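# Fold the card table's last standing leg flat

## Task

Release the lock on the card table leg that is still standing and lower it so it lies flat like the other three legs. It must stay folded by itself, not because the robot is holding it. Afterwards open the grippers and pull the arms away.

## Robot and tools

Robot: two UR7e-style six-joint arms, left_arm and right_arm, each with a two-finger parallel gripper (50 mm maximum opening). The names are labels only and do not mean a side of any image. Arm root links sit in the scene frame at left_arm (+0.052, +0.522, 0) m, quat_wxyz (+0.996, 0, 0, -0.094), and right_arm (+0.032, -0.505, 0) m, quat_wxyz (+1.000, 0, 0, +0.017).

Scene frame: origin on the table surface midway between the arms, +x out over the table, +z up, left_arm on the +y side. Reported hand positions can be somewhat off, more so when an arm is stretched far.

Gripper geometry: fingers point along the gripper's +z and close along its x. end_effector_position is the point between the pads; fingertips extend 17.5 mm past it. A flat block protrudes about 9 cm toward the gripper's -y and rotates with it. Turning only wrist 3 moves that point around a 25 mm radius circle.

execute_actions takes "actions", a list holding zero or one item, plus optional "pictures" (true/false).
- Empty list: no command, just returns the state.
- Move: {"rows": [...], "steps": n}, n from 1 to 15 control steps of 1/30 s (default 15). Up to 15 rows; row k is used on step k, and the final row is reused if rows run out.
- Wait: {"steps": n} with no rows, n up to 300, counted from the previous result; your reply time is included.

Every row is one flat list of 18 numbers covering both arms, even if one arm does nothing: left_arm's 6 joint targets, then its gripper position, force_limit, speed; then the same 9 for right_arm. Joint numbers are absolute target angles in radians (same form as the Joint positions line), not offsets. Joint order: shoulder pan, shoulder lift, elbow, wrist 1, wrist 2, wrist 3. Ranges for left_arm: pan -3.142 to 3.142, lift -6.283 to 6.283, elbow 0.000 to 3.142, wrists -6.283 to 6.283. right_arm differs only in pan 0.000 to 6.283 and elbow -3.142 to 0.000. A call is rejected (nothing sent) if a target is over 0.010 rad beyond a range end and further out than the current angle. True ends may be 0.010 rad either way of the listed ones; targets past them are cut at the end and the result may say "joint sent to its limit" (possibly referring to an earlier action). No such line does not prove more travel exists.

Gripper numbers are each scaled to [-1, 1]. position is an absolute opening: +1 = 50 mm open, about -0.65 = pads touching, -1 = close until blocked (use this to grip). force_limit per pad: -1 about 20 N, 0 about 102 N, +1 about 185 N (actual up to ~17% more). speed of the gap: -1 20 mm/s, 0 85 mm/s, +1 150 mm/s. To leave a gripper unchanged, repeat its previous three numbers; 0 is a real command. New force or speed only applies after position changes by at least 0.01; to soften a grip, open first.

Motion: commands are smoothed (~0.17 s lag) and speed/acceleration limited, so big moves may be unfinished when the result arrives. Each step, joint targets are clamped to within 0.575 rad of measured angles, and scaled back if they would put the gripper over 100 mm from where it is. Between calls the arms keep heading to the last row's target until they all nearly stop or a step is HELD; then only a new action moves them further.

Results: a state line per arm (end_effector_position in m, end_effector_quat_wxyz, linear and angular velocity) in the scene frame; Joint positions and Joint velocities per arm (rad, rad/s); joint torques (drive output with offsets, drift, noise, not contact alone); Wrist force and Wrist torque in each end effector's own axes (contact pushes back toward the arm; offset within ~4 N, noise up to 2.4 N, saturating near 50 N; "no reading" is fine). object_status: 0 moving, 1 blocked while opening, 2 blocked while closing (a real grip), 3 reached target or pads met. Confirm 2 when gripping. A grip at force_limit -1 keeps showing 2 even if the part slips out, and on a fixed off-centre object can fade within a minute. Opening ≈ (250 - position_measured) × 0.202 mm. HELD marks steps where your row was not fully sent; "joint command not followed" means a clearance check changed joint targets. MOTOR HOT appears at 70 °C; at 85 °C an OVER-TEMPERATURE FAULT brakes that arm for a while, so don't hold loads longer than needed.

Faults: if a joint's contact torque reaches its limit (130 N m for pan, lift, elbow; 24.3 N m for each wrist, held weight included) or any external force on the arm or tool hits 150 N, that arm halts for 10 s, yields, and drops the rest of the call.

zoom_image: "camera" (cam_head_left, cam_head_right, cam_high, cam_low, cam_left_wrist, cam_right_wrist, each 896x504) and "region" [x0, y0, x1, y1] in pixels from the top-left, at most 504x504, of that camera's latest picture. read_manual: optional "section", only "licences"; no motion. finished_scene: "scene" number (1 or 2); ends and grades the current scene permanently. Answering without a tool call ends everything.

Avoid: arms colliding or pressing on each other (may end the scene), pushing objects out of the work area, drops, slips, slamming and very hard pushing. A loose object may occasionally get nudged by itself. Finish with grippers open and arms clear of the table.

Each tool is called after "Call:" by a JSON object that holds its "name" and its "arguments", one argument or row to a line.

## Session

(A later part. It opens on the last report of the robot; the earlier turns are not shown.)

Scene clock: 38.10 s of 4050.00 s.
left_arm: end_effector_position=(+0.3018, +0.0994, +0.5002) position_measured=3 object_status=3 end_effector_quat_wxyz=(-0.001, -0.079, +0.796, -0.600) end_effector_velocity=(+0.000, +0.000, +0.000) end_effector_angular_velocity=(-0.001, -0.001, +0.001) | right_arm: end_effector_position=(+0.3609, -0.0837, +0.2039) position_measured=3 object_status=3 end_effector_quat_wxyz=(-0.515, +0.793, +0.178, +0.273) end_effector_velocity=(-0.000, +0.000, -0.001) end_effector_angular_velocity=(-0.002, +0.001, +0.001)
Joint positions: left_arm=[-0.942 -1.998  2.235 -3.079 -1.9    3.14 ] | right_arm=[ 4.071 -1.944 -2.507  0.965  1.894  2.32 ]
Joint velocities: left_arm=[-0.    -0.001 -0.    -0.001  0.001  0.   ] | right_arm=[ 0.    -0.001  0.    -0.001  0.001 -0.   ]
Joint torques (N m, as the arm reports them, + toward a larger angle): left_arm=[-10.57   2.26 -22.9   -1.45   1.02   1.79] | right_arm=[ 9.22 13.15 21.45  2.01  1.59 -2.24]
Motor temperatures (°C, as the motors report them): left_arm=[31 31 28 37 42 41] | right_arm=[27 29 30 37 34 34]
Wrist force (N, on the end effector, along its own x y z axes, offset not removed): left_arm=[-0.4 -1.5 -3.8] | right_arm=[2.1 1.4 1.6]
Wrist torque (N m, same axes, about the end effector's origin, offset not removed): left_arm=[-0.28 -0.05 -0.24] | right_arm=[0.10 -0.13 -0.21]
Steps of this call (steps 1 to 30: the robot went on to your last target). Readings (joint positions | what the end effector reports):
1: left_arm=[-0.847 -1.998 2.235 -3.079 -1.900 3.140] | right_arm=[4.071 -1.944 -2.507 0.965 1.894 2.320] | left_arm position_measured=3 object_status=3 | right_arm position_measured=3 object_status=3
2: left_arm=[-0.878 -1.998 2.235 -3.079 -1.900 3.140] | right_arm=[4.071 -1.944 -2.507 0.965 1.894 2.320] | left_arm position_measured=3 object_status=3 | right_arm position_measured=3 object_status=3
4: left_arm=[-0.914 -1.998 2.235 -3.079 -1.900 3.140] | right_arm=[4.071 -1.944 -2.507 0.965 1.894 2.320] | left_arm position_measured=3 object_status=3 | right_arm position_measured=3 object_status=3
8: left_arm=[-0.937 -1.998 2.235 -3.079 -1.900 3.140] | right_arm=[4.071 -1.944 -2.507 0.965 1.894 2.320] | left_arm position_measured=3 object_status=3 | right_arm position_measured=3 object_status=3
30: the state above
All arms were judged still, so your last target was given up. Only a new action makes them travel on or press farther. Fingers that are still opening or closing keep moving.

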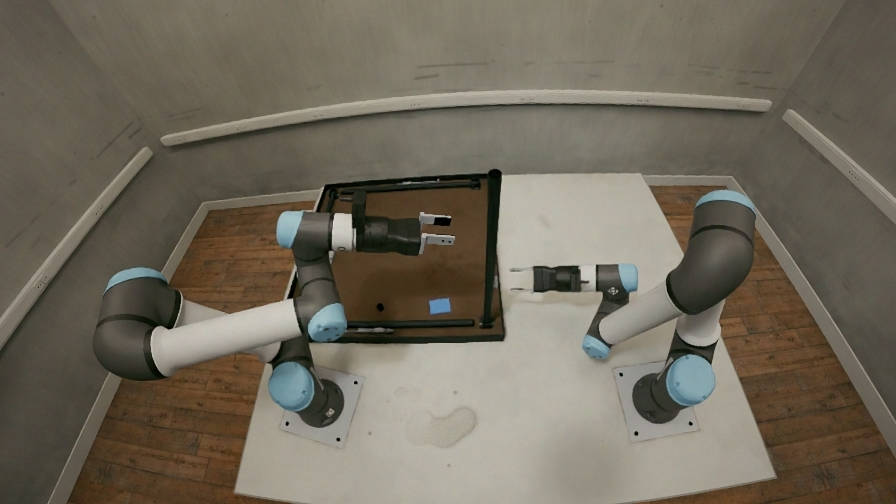

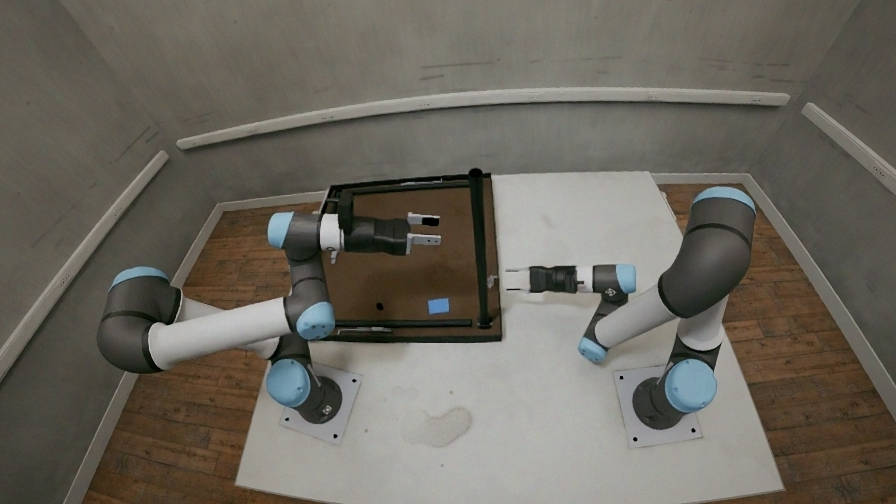

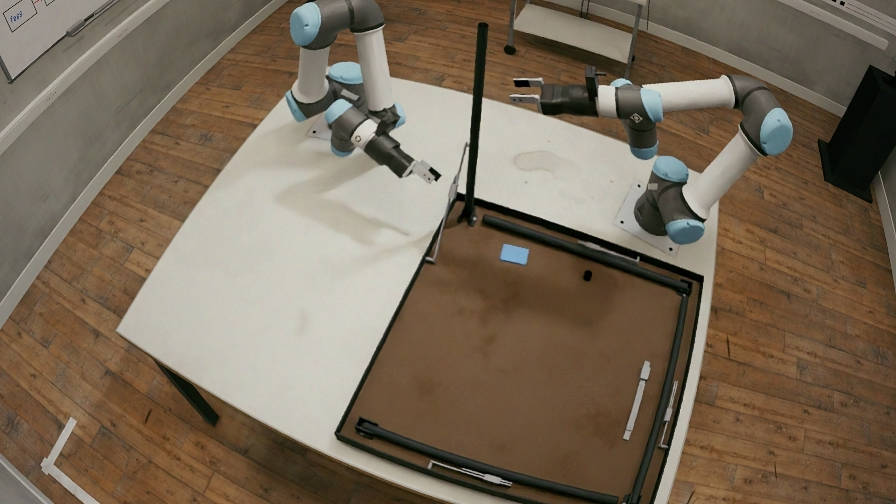

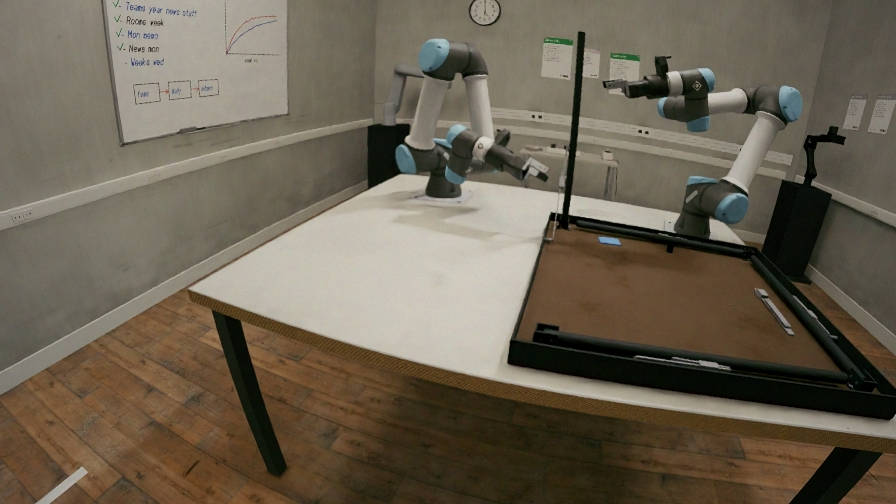

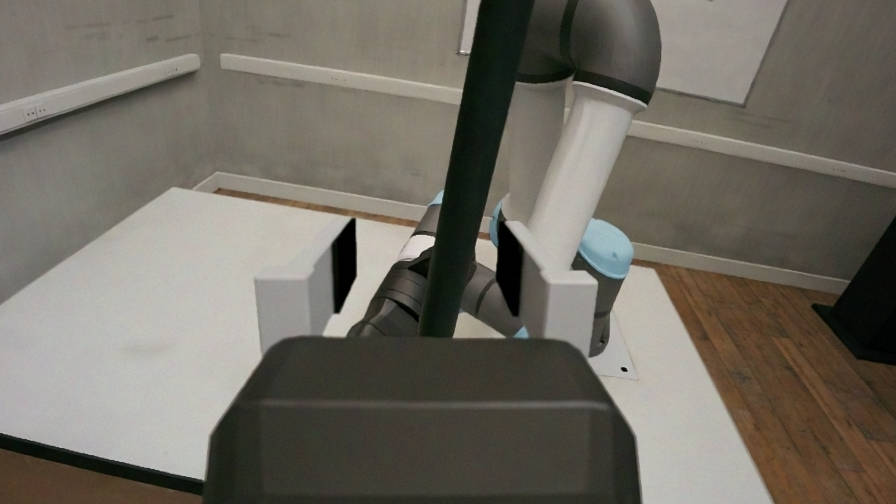

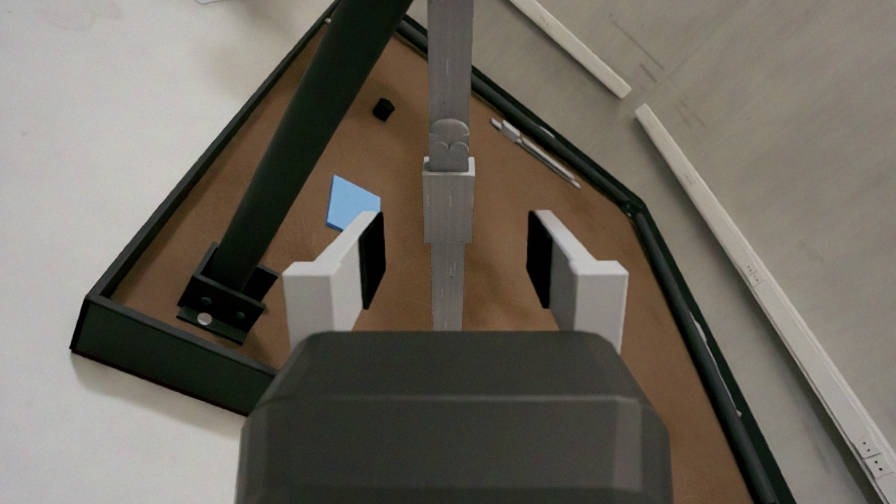

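Call:
{"name": "execute_actions", "arguments": {
  "actions": [
    {"rows":[[-0.97,-1.95,2.205,-3.096,-1.9,3.2,1,0,0,4.09,-1.97,-2.48,0.964,1.88,2.32,1,0,0],[-0.97,-1.95,2.205,-3.096,-1.9,3.2,1,0,0,4.09,-1.97,-2.48,0.964,1.88,2.32,1,0,0],[-0.97,-1.95,2.205,-3.096,-1.9,3.2,1,0,0,4.09,-1.97,-2.48,0.964,1.88,2.32,1,0,0],[-1.0,-1.86,2.147,-3.127,-1.9,3.24,1,0,0,4.117,-2.02,-2.425,0.962,1.857,2.33,1,0,0],[-1.0,-1.86,2.147,-3.127,-1.9,3.24,1,0,0,4.117,-2.02,-2.425,0.962,1.857,2.33,1,0,0],[-1.0,-1.86,2.147,-3.127,-1.9,3.24,1,0,0,4.117,-2.02,-2.425,0.962,1.857,2.33,1,0,0],[-1.025,-1.774,2.09,-3.158,-1.9,3.24,1,0,0,4.144,-2.075,-2.364,0.96,1.832,2.34,1,0,0]]}
  ],
  "pictures": false
}}

Call:
{"name": "execute_actions", "arguments": {
  "actions": [
    {"steps":12}
  ]
}}

Scene clock: 42.67 s of 4050.00 s.
left_arm: end_effector_position=(+0.2922, +0.0065, +0.5005) position_measured=3 object_status=3 end_effector_quat_wxyz=(+0.004, -0.007, +0.800, -0.600) end_effector_velocity=(-0.001, -0.038, -0.006) end_effector_angular_velocity=(+0.005, -0.010, -0.029) | right_arm: end_effector_position=(+0.3737, -0.0191, +0.1825) position_measured=3 object_status=3 end_effector_quat_wxyz=(-0.516, +0.792, +0.182, +0.272) end_effector_velocity=(+0.005, +0.027, -0.009) end_effector_angular_velocity=(+0.003, -0.001, +0.002)
Joint positions: left_arm=[-1.023 -1.781  2.095 -3.156 -1.9    3.239] | right_arm=[ 4.142 -2.071 -2.369  0.96   1.834  2.339]
Joint velocities: left_arm=[-0.025  0.092 -0.057 -0.03  -0.001  0.012] | right_arm=[ 0.027 -0.054  0.06  -0.001 -0.023  0.009]
Joint torques (N m, as the arm reports them, + toward a larger angle): left_arm=[ -8.76  -9.07 -29.97  -6.25  -0.04   1.7 ] | right_arm=[ 9.14 20.6  20.71  2.36 -0.98  2.32]
Motor temperatures (°C, as the motors report them): left_arm=[31 31 28 37 42 41] | right_arm=[27 29 30 37 34 34]
Wrist force (N, on the end effector, along its own x y z axes, offset not removed): left_arm=[0.6 1.4 -2.7] | right_arm=[0.8 2.2 1.8]
Wrist torque (N m, same axes, about the end effector's origin, offset not removed): left_arm=[0.14 0.11 -0.08] | right_arm=[0.20 0.12 -0.12]
Steps of this call (steps 1 to 90: nothing new was sent; then 1.07 s passed at rest; steps 91 to 105: all 15 steps of this action). Readings (joint positions | what the end effector reports):
91: left_arm=[-0.942 -1.998 2.235 -3.079 -1.900 3.140] | right_arm=[4.071 -1.944 -2.507 0.965 1.894 2.320] | left_arm position_measured=3 object_status=3 | right_arm position_measured=3 object_status=3
92: left_arm=[-0.945 -1.994 2.232 -3.081 -1.900 3.145] | right_arm=[4.073 -1.947 -2.504 0.965 1.892 2.320] | left_arm position_measured=3 object_status=3 | right_arm position_measured=3 object_status=3
94: left_arm=[-0.958 -1.972 2.218 -3.088 -1.900 3.172] | right_arm=[4.082 -1.958 -2.492 0.964 1.886 2.320] | left_arm position_measured=3 object_status=3 | right_arm position_measured=3 object_status=3
98: left_arm=[-0.991 -1.889 2.163 -3.120 -1.900 3.222] | right_arm=[4.110 -2.007 -2.440 0.962 1.862 2.328] | left_arm position_measured=3 object_status=3 | right_arm position_measured=3 object_status=3
105: the state above

Scene clock: 43.07 s of 4050.00 s.
left_arm: end_effector_position=(+0.2921, +0.0035, +0.5000) position_measured=3 object_status=3 end_effector_quat_wxyz=(+0.004, -0.006, +0.800, -0.600) end_effector_velocity=(+0.001, -0.001, -0.001) end_effector_angular_velocity=(+0.002, -0.000, +0.002) | right_arm: end_effector_position=(+0.3741, -0.0170, +0.1818) position_measured=3 object_status=3 end_effector_quat_wxyz=(-0.516, +0.792, +0.182, +0.272) end_effector_velocity=(+0.000, +0.000, +0.000) end_effector_angular_velocity=(-0.000, -0.000, -0.000)
Joint positions: left_arm=[-1.025 -1.774  2.09  -3.158 -1.9    3.24 ] | right_arm=[ 4.144 -2.075 -2.364  0.96   1.832  2.34 ]
Joint velocities: left_arm=[-0.     0.002 -0.     0.     0.003  0.   ] | right_arm=[ 0.    -0.     0.001 -0.001 -0.001  0.   ]
Joint torques (N m, as the arm reports them, + toward a larger angle): left_arm=[-10.3   -5.77 -31.27  -6.09  -0.93   1.93] | right_arm=[10.13 18.9  22.4   2.05 -0.9   2.43]
Motor temperatures (°C, as the motors report them): left_arm=[31 31 28 37 42 41] | right_arm=[27 29 30 37 34 34]
Wrist force (N, on the end effector, along its own x y z axes, offset not removed): left_arm=[-0.1 1.3 -2.9] | right_arm=[0.9 1.2 2.0]
Wrist torque (N m, same axes, about the end effector's origin, offset not removed): left_arm=[0.27 0.11 0.12] | right_arm=[0.06 0.05 -0.09]
Steps of this call (steps 1 to 12: the robot went on to your last target). Readings (joint positions | what the end effector reports):
1: left_arm=[-1.024 -1.779 2.093 -3.156 -1.900 3.239] | right_arm=[4.143 -2.072 -2.367 0.960 1.833 2.340] | left_arm position_measured=3 object_status=3 | right_arm position_measured=3 object_status=3
2: left_arm=[-1.024 -1.777 2.092 -3.157 -1.900 3.240] | right_arm=[4.143 -2.073 -2.366 0.960 1.833 2.340] | left_arm position_measured=3 object_status=3 | right_arm position_measured=3 object_status=3
4: left_arm=[-1.025 -1.775 2.091 -3.158 -1.900 3.240] | right_arm=[4.144 -2.074 -2.365 0.960 1.832 2.340] | left_arm position_measured=3 object_status=3 | right_arm position_measured=3 object_status=3
8: left_arm=[-1.025 -1.774 2.090 -3.158 -1.900 3.240] | right_arm=[4.144 -2.075 -2.364 0.960 1.832 2.340] | left_arm position_measured=3 object_status=3 | right_arm position_measured=3 object_status=3
12: the state above

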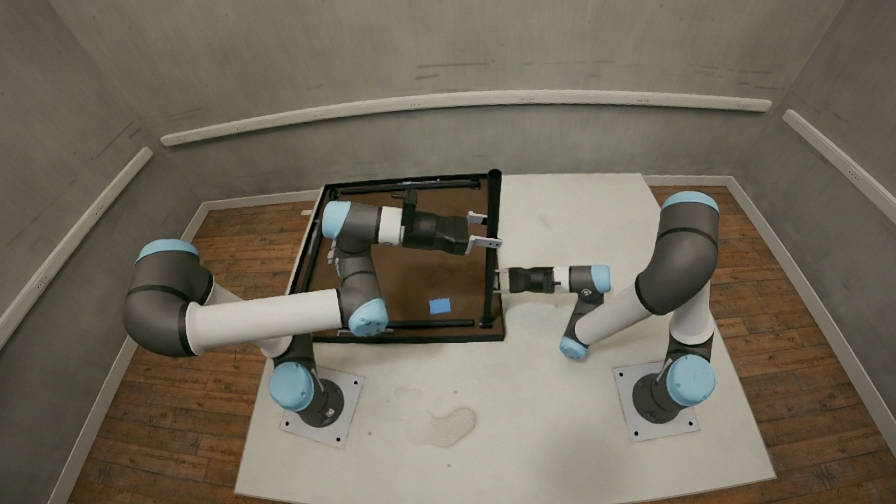

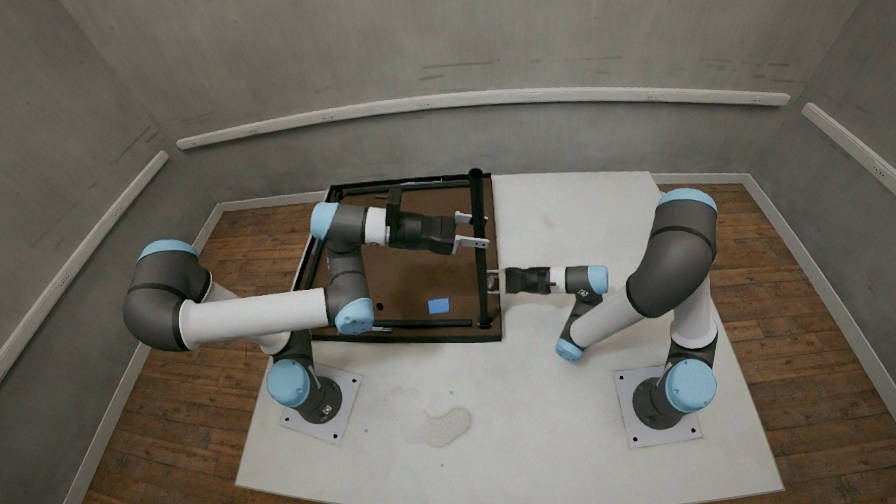

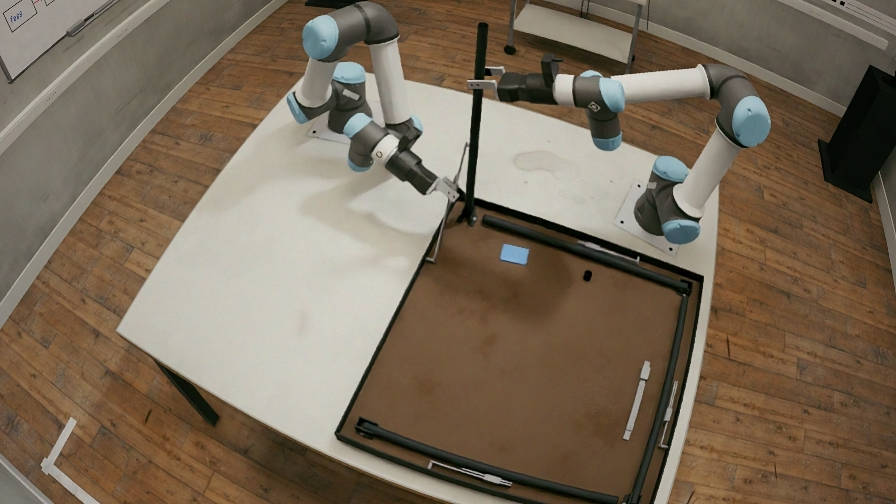

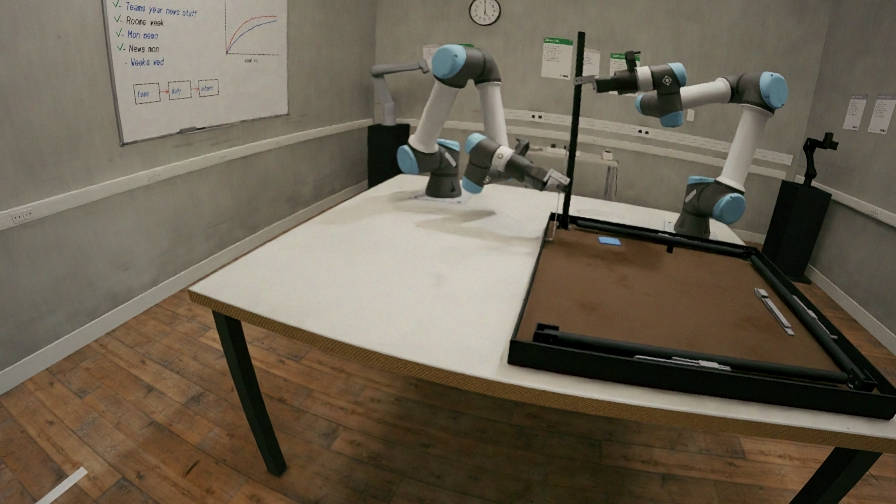

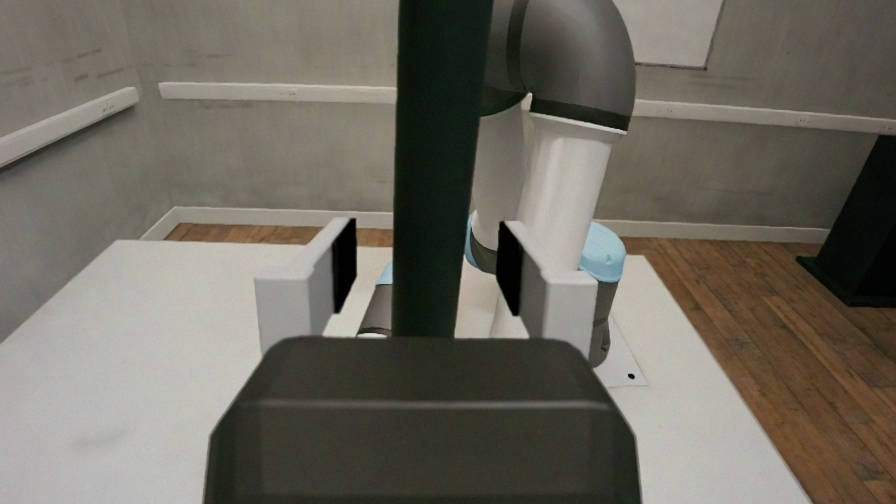

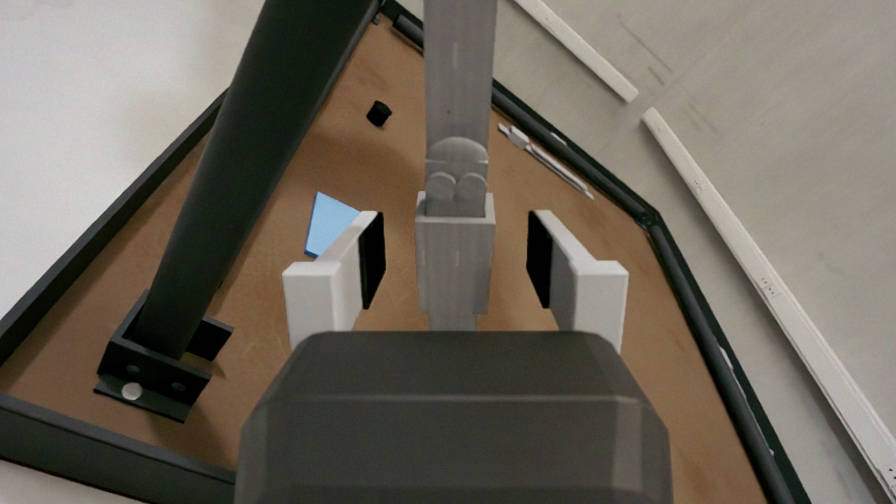

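Call:
{"name": "execute_actions", "arguments": {
  "actions": [
    {"rows":[[-1.025,-1.774,2.09,-3.158,-1.9,3.24,1,0,0,4.144,-2.075,-2.364,0.96,1.832,2.34,-1,-0.5,0]]}
  ],
  "pictures": false
}}

Call:
{"name": "execute_actions", "arguments": {
  "actions": [
    {"rows":[[-1.025,-1.774,2.09,-3.158,-1.9,3.24,1,0,0,4.121,-2.12,-2.342,0.98,1.854,2.332,-1,-0.5,0]]}
  ],
  "pictures": false
}}

Call:
{"name": "execute_actions", "arguments": {
  "actions": [
    {"rows":[[-1.025,-1.774,2.09,-3.158,-1.9,3.24,1,0,0,4.0975,-2.164,-2.32,1.0,1.876,2.325,-1,-0.5,0]]}
  ]
}}

Scene clock: 48.63 s of 4050.00 s.
left_arm: end_effector_position=(+0.2920, +0.0035, +0.5000) position_measured=3 object_status=3 end_effector_quat_wxyz=(+0.004, -0.006, +0.800, -0.600) end_effector_velocity=(+0.000, -0.000, -0.000) end_effector_angular_velocity=(+0.000, +0.000, +0.000) | right_arm: end_effector_position=(+0.3741, -0.0169, +0.1818) position_measured=144 object_status=0 end_effector_quat_wxyz=(-0.516, +0.792, +0.182, +0.272) end_effector_velocity=(+0.000, -0.000, -0.000) end_effector_angular_velocity=(-0.000, +0.000, -0.001)
Joint positions: left_arm=[-1.025 -1.774  2.09  -3.158 -1.9    3.24 ] | right_arm=[ 4.144 -2.075 -2.364  0.96   1.832  2.34 ]
Joint velocities: left_arm=[-0.     0.001  0.    -0.001  0.    -0.   ] | right_arm=[-0.001 -0.     0.    -0.    -0.001  0.   ]
Joint torques (N m, as the arm reports them, + toward a larger angle): left_arm=[-10.46  -6.62 -30.62  -6.07  -1.47   1.89] | right_arm=[ 6.66 21.61 22.38  4.18 -1.03  1.09]
Motor temperatures (°C, as the motors report them): left_arm=[31 31 28 37 42 41] | right_arm=[27 29 30 37 34 34]
Wrist force (N, on the end effector, along its own x y z axes, offset not removed): left_arm=[0.2 -3.4 -1.2] | right_arm=[-5.3 0.9 1.1]
Wrist torque (N m, same axes, about the end effector's origin, offset not removed): left_arm=[-0.59 -0.12 0.09] | right_arm=[-0.02 -0.25 0.69]
Steps of this call (steps 1 to 15: the robot went on to your last target; steps 16 to 90: nothing new was sent; then 2.07 s passed at rest; steps 91 to 105: all 15 steps of this action). Readings (joint positions | what the end effector reports):
91: left_arm=[-1.025 -1.774 2.090 -3.158 -1.900 3.240] | right_arm=[4.144 -2.075 -2.364 0.960 1.832 2.340] | left_arm position_measured=3 object_status=3 | right_arm position_measured=5 object_status=0
92: left_arm=[-1.025 -1.774 2.090 -3.158 -1.900 3.240] | right_arm=[4.144 -2.075 -2.364 0.960 1.832 2.340] | left_arm position_measured=3 object_status=3 | right_arm position_measured=19 object_status=0
94: left_arm=[-1.025 -1.774 2.090 -3.158 -1.900 3.240] | right_arm=[4.144 -2.075 -2.364 0.960 1.832 2.340] | left_arm position_measured=3 object_status=3 | right_arm position_measured=47 object_status=0
98: left_arm=[-1.025 -1.774 2.090 -3.158 -1.900 3.240] | right_arm=[4.144 -2.075 -2.364 0.960 1.832 2.340] | left_arm position_measured=3 object_status=3 | right_arm position_measured=103 object_status=0
105: the state above

Scene clock: 49.13 s of 4050.00 s.
left_arm: end_effector_position=(+0.2920, +0.0035, +0.5000) position_measured=3 object_status=3 end_effector_quat_wxyz=(+0.004, -0.006, +0.800, -0.600) end_effector_velocity=(+0.000, +0.001, +0.001) end_effector_angular_velocity=(-0.002, -0.001, +0.001) | right_arm: end_effector_position=(+0.3834, -0.0168, +0.1696) position_measured=144 object_status=2 end_effector_quat_wxyz=(-0.516, +0.792, +0.183, +0.271) end_effector_velocity=(+0.001, -0.000, -0.000) end_effector_angular_velocity=(+0.001, -0.001, -0.001)
Joint positions: left_arm=[-1.025 -1.774  2.09  -3.158 -1.9    3.24 ] | right_arm=[ 4.121 -2.12  -2.342  0.98   1.854  2.332]
Joint velocities: left_arm=[-0.    -0.002  0.    -0.     0.001 -0.   ] | right_arm=[-0.001 -0.001  0.001  0.002 -0.    -0.   ]
Joint torques (N m, as the arm reports them, + toward a larger angle): left_arm=[ -9.84  -6.05 -30.97  -6.04  -1.57   1.92] | right_arm=[-6.07 22.78 25.77  5.52  0.34 -2.97]
Motor temperatures (°C, as the motors report them): left_arm=[31 31 28 37 42 41] | right_arm=[27 29 30 37 34 34]
Wrist force (N, on the end effector, along its own x y z axes, offset not removed): left_arm=[-5.8 -3.5 0.9] | right_arm=[-6.5 3.8 -4.5]
Wrist torque (N m, same axes, about the end effector's origin, offset not removed): left_arm=[-0.52 1.14 -0.05] | right_arm=[0.31 -0.12 0.79]
Steps of this call (steps 1 to 15: all 15 steps of this action). Readings (joint positions | what the end effector reports):
1: left_arm=[-1.025 -1.774 2.090 -3.158 -1.900 3.240] | right_arm=[4.144 -2.075 -2.364 0.960 1.832 2.340] | left_arm position_measured=3 object_status=3 | right_arm position_measured=144 object_status=0
2: left_arm=[-1.025 -1.774 2.090 -3.158 -1.900 3.240] | right_arm=[4.141 -2.079 -2.361 0.962 1.835 2.339] | left_arm position_measured=3 object_status=3 | right_arm position_measured=144 object_status=2
4: left_arm=[-1.025 -1.774 2.090 -3.158 -1.900 3.240] | right_arm=[4.131 -2.099 -2.352 0.971 1.844 2.336] | left_arm position_measured=3 object_status=3 | right_arm position_measured=144 object_status=2
8: left_arm=[-1.025 -1.774 2.090 -3.158 -1.900 3.240] | right_arm=[4.123 -2.116 -2.344 0.978 1.852 2.333] | left_arm position_measured=3 object_status=3 | right_arm position_measured=144 object_status=2
15: the state above

Scene clock: 49.63 s of 4050.00 s.
left_arm: end_effector_position=(+0.2920, +0.0035, +0.5000) position_measured=3 object_status=3 end_effector_quat_wxyz=(+0.004, -0.006, +0.800, -0.600) end_effector_velocity=(+0.000, -0.001, -0.001) end_effector_angular_velocity=(+0.002, +0.001, -0.001) | right_arm: end_effector_position=(+0.3929, -0.0176, +0.1575) position_measured=144 object_status=2 end_effector_quat_wxyz=(-0.516, +0.792, +0.182, +0.271) end_effector_velocity=(+0.001, -0.000, -0.002) end_effector_angular_velocity=(-0.002, +0.001, -0.000)
Joint positions: left_arm=[-1.025 -1.774  2.09  -3.158 -1.9    3.24 ] | right_arm=[ 4.098 -2.164 -2.32   1.     1.876  2.325]
Joint velocities: left_arm=[-0.     0.002  0.     0.    -0.001  0.   ] | right_arm=[-0.002 -0.004  0.001  0.001  0.001 -0.   ]
Joint torques (N m, as the arm reports them, + toward a larger angle): left_arm=[ -9.4   -6.   -31.12  -6.04  -1.47   1.86] | right_arm=[-11.87  23.77  21.1    5.82  -0.73  -2.97]
Motor temperatures (°C, as the motors report them): left_arm=[31 31 28 37 42 41] | right_arm=[27 29 30 37 34 34]
Wrist force (N, on the end effector, along its own x y z axes, offset not removed): left_arm=[3.0 -2.6 4.9] | right_arm=[-6.2 -3.7 8.2]
Wrist torque (N m, same axes, about the end effector's origin, offset not removed): left_arm=[-0.25 -0.49 -0.07] | right_arm=[0.01 -0.22 0.64]
Steps of this call (steps 1 to 15: all 15 steps of this action). Readings (joint positions | what the end effector reports):
1: left_arm=[-1.025 -1.774 2.090 -3.158 -1.900 3.240] | right_arm=[4.121 -2.120 -2.342 0.980 1.854 2.332] | left_arm position_measured=3 object_status=3 | right_arm position_measured=144 object_status=2
2: left_arm=[-1.025 -1.774 2.090 -3.158 -1.900 3.240] | right_arm=[4.118 -2.124 -2.339 0.982 1.857 2.331] | left_arm position_measured=3 object_status=3 | right_arm position_measured=144 object_status=2
4: left_arm=[-1.025 -1.774 2.090 -3.158 -1.900 3.240] | right_arm=[4.108 -2.144 -2.330 0.991 1.866 2.328] | left_arm position_measured=3 object_status=3 | right_arm position_measured=144 object_status=2
8: left_arm=[-1.025 -1.774 2.090 -3.158 -1.900 3.240] | right_arm=[4.100 -2.160 -2.322 0.998 1.874 2.326] | left_arm position_measured=3 object_status=3 | right_arm position_measured=144 object_status=2
15: the state above

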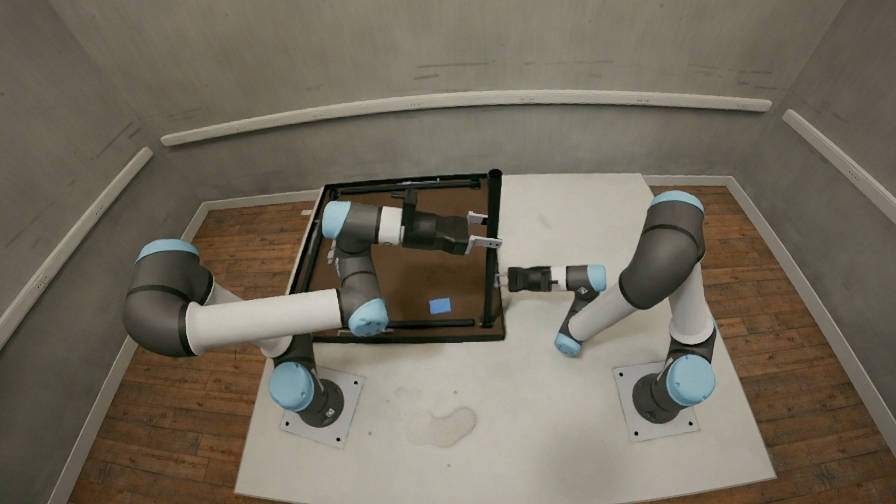

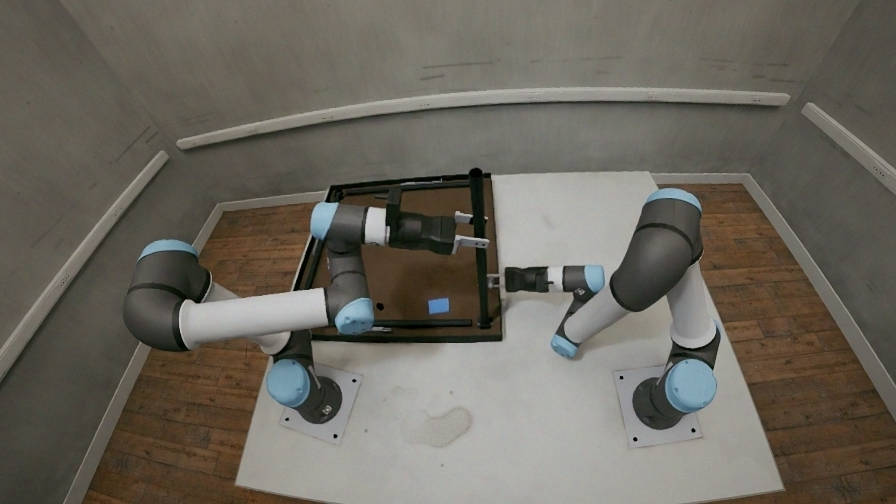

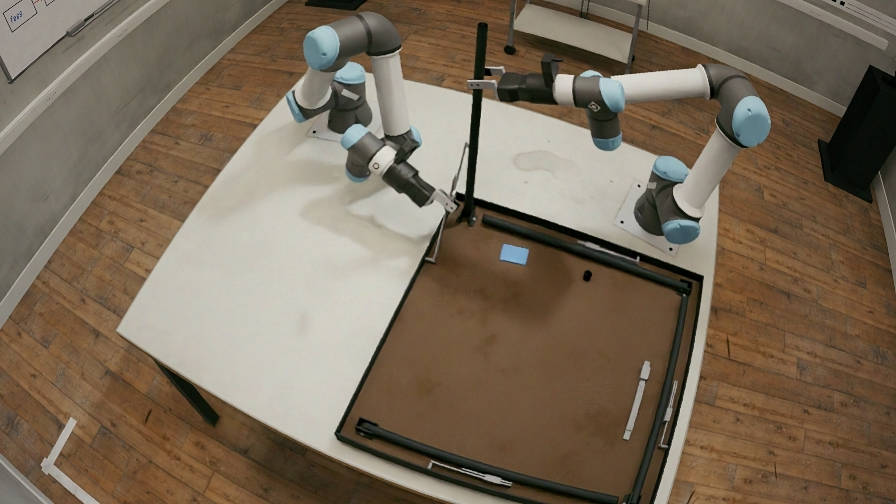

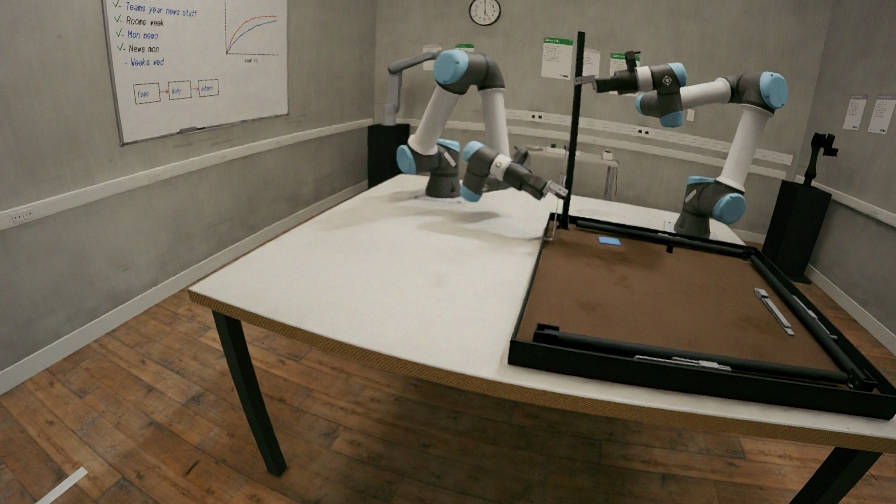

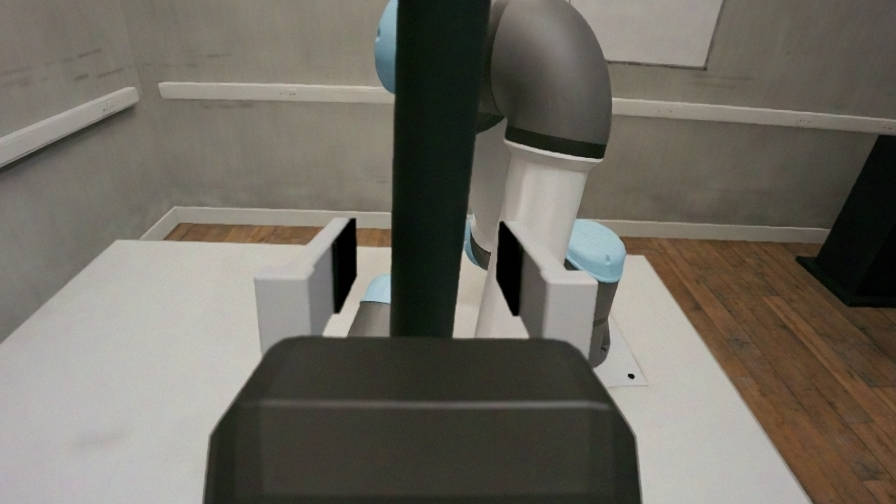

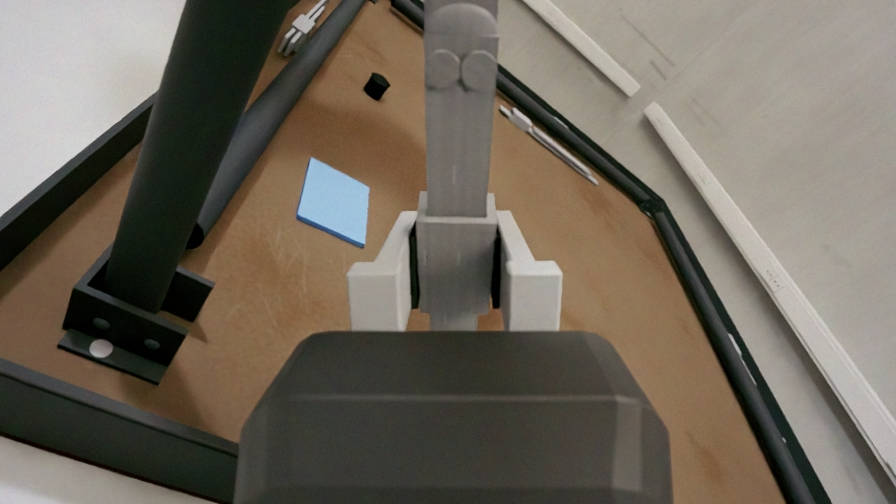

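Call:
{"name": "execute_actions", "arguments": {
  "actions": [
    {"rows":[[-1.01,-1.774,2.09,-3.158,-1.9,3.24,1,0,0,4.085,-2.155,-2.308,0.978,1.888,2.38,-1,-0.5,0]]}
  ],
  "pictures": false
}}

Scene clock: 52.30 s of 4050.00 s.
left_arm: end_effector_position=(+0.2997, +0.0071, +0.5000) position_measured=3 object_status=3 end_effector_quat_wxyz=(+0.008, -0.012, +0.800, -0.600) end_effector_velocity=(+0.000, +0.000, +0.000) end_effector_angular_velocity=(-0.000, -0.000, +0.000) | right_arm: end_effector_position=(+0.3996, -0.0174, +0.1624) position_measured=144 object_status=2 end_effector_quat_wxyz=(-0.524, +0.797, +0.159, +0.256) end_effector_velocity=(+0.000, -0.001, +0.000) end_effector_angular_velocity=(+0.000, +0.004, -0.001)
Joint positions: left_arm=[-1.01  -1.774  2.09  -3.158 -1.9    3.24 ] | right_arm=[ 4.085 -2.155 -2.308  0.978  1.888  2.38 ]
Joint velocities: left_arm=[ 0.001 -0.001  0.     0.    -0.001  0.   ] | right_arm=[-0.001  0.002 -0.001 -0.002  0.001  0.004]
Joint torques (N m, as the arm reports them, + toward a larger angle): left_arm=[  9.15  -8.71 -30.22  -5.8   -0.38   1.9 ] | right_arm=[-7.71 55.71 26.9   4.61 -0.03  1.98]
Motor temperatures (°C, as the motors report them): left_arm=[31 31 28 37 42 41] | right_arm=[27 29 30 37 34 34]
Wrist force (N, on the end effector, along its own x y z axes, offset not removed): left_arm=[-0.7 0.5 -1.0] | right_arm=[-8.1 4.6 -2.9]
Wrist torque (N m, same axes, about the end effector's origin, offset not removed): left_arm=[0.40 0.31 -0.11] | right_arm=[-0.48 -1.13 0.44]
Steps of this call (steps 1 to 15: the robot went on to your last target; steps 16 to 65: nothing new was sent; steps 66 to 80: all 15 steps of this action). Readings (joint positions | what the end effector reports):
66: left_arm=[-1.025 -1.774 2.090 -3.158 -1.900 3.240] | right_arm=[4.097 -2.164 -2.320 1.000 1.876 2.325] | left_arm position_measured=3 object_status=3 | right_arm position_measured=144 object_status=2
67: left_arm=[-1.023 -1.774 2.090 -3.158 -1.900 3.240] | right_arm=[4.096 -2.163 -2.318 0.998 1.878 2.329] | left_arm position_measured=3 object_status=3 | right_arm position_measured=144 object_status=2
69: left_arm=[-1.017 -1.774 2.090 -3.158 -1.900 3.240] | right_arm=[4.090 -2.159 -2.313 0.988 1.883 2.354] | left_arm position_measured=3 object_status=3 | right_arm position_measured=144 object_status=2
73: left_arm=[-1.011 -1.774 2.090 -3.158 -1.900 3.240] | right_arm=[4.086 -2.156 -2.309 0.980 1.887 2.375] | left_arm position_measured=3 object_status=3 | right_arm position_measured=144 object_status=2
80: the state above

Call:
{"name": "execute_actions", "arguments": {
  "actions": [
    {"rows":[[-1.0,-1.75,2.07,-3.162,-1.9,3.24,1,0,0,4.06,-2.139,-2.284,0.936,1.912,2.48,-1,-0.5,0]]}
  ]
}}

Scene clock: 54.13 s of 4050.00 s.
left_arm: end_effector_position=(+0.3085, +0.0008, +0.5005) position_measured=3 object_status=3 end_effector_quat_wxyz=(+0.011, -0.016, +0.800, -0.600) end_effector_velocity=(+0.000, -0.001, -0.001) end_effector_angular_velocity=(+0.001, +0.001, -0.000) | right_arm: end_effector_position=(+0.4129, -0.0175, +0.1719) position_measured=144 object_status=2 end_effector_quat_wxyz=(-0.537, +0.804, +0.115, +0.227) end_effector_velocity=(+0.000, -0.000, +0.001) end_effector_angular_velocity=(+0.002, +0.007, -0.001)
Joint positions: left_arm=[-1.    -1.75   2.07  -3.162 -1.9    3.24 ] | right_arm=[ 4.06  -2.139 -2.284  0.936  1.912  2.479]
Joint velocities: left_arm=[ 0.001  0.002 -0.001  0.    -0.001  0.   ] | right_arm=[-0.001  0.003  0.    -0.003  0.002  0.007]
Joint torques (N m, as the arm reports them, + toward a larger angle): left_arm=[  9.95  -8.41 -30.86  -6.11   0.62   1.86] | right_arm=[-11.02  56.54  29.6    5.08  -1.49   1.79]
Motor temperatures (°C, as the motors report them): left_arm=[31 31 28 37 42 41] | right_arm=[27 29 30 37 34 34]
Wrist force (N, on the end effector, along its own x y z axes, offset not removed): left_arm=[0.1 0.9 -2.0] | right_arm=[-10.0 4.7 -1.4]
Wrist torque (N m, same axes, about the end effector's origin, offset not removed): left_arm=[0.28 0.16 -0.16] | right_arm=[-0.39 -2.06 0.51]
Steps of this call (steps 1 to 15: the robot went on to your last target; steps 16 to 40: nothing new was sent; steps 41 to 55: all 15 steps of this action). Readings (joint positions | what the end effector reports):
41: left_arm=[-1.010 -1.774 2.090 -3.158 -1.900 3.240] | right_arm=[4.085 -2.155 -2.308 0.978 1.888 2.380] | left_arm position_measured=3 object_status=3 | right_arm position_measured=144 object_status=2
42: left_arm=[-1.009 -1.771 2.088 -3.159 -1.900 3.240] | right_arm=[4.082 -2.153 -2.305 0.974 1.891 2.385] | left_arm position_measured=3 object_status=3 | right_arm position_measured=144 object_status=2
44: left_arm=[-1.004 -1.761 2.079 -3.160 -1.900 3.240] | right_arm=[4.071 -2.146 -2.295 0.955 1.902 2.427] | left_arm position_measured=3 object_status=3 | right_arm position_measured=144 object_status=2
48: left_arm=[-1.001 -1.752 2.072 -3.162 -1.900 3.240] | right_arm=[4.062 -2.140 -2.286 0.940 1.910 2.470] | left_arm position_measured=3 object_status=3 | right_arm position_measured=144 object_status=2
55: the state above

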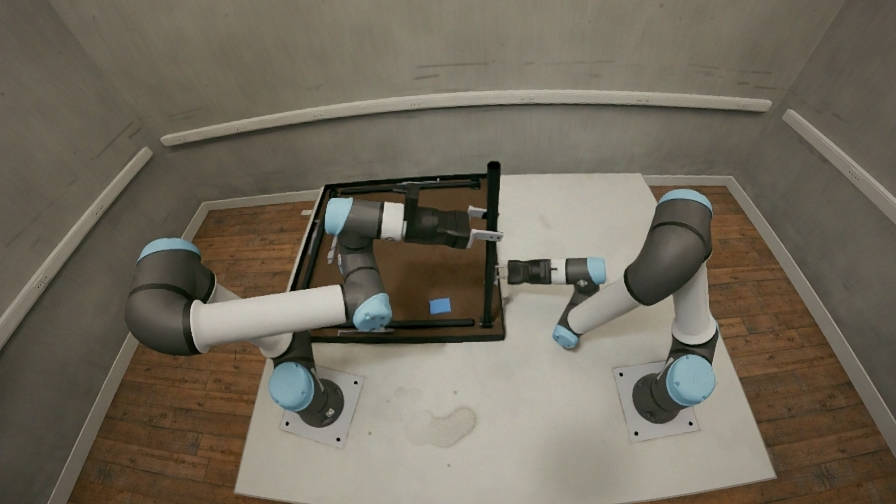

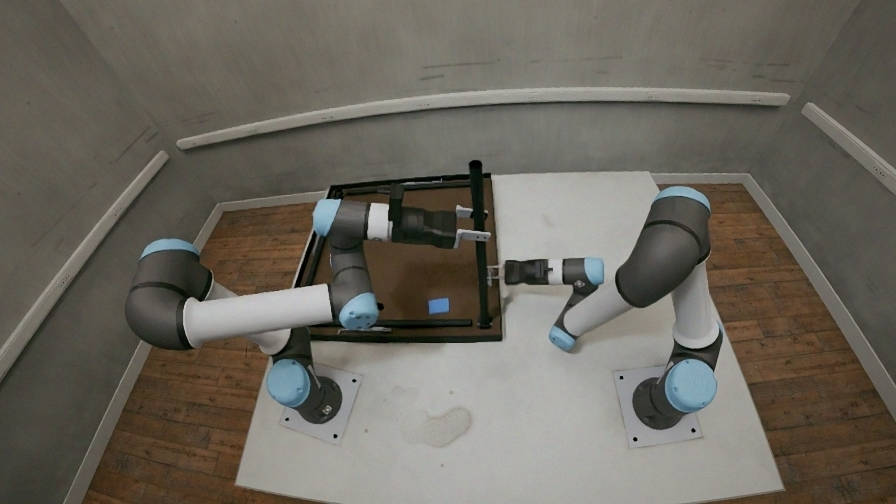

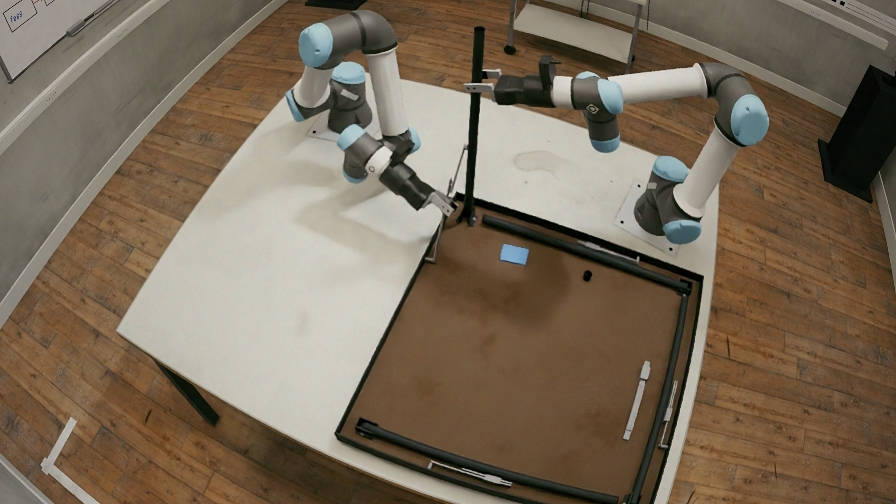

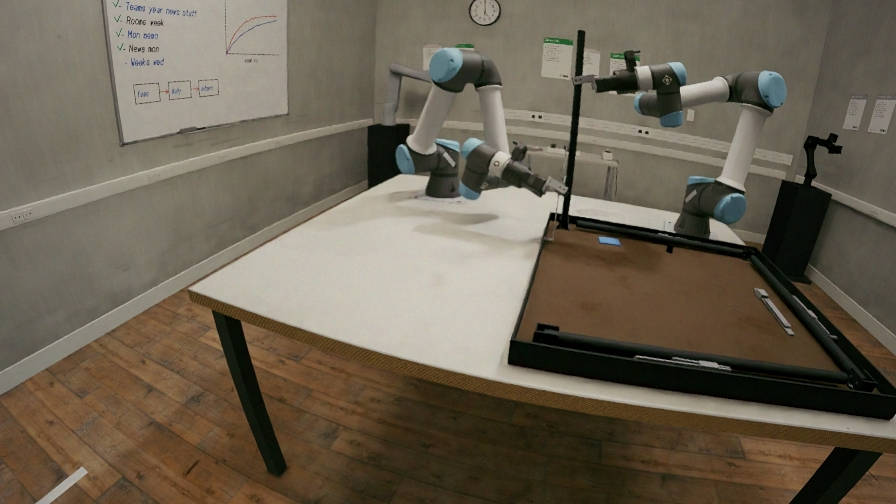

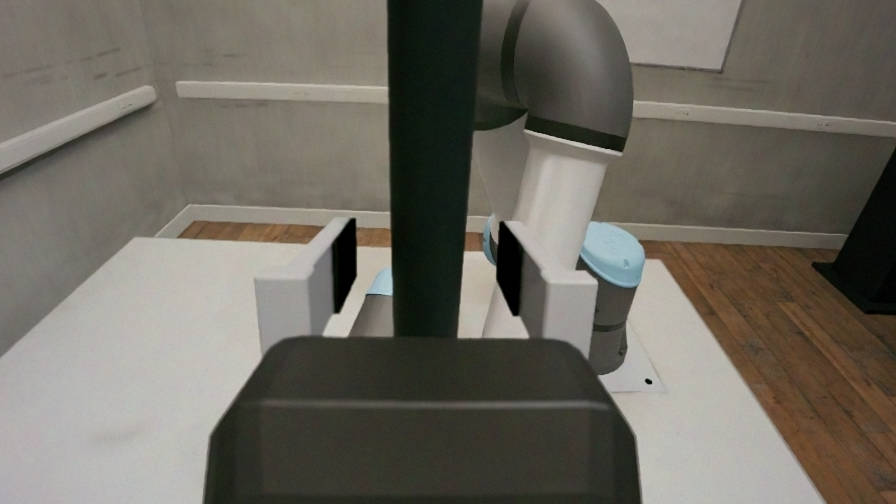

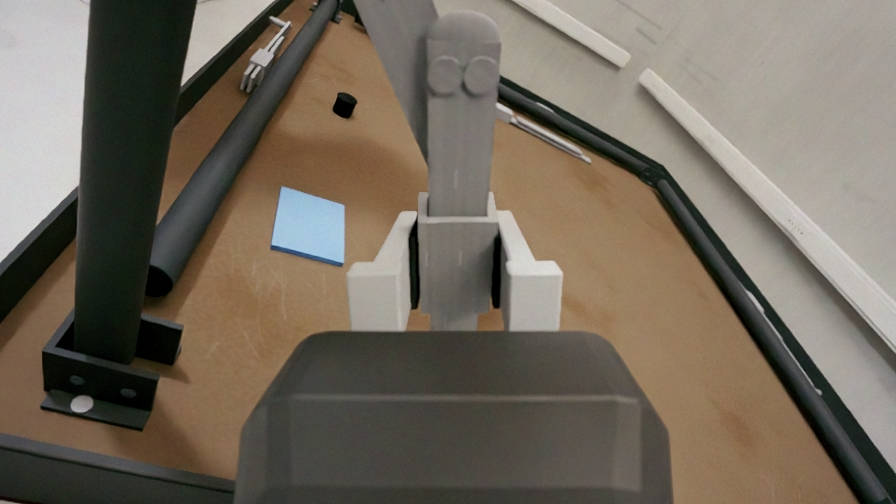

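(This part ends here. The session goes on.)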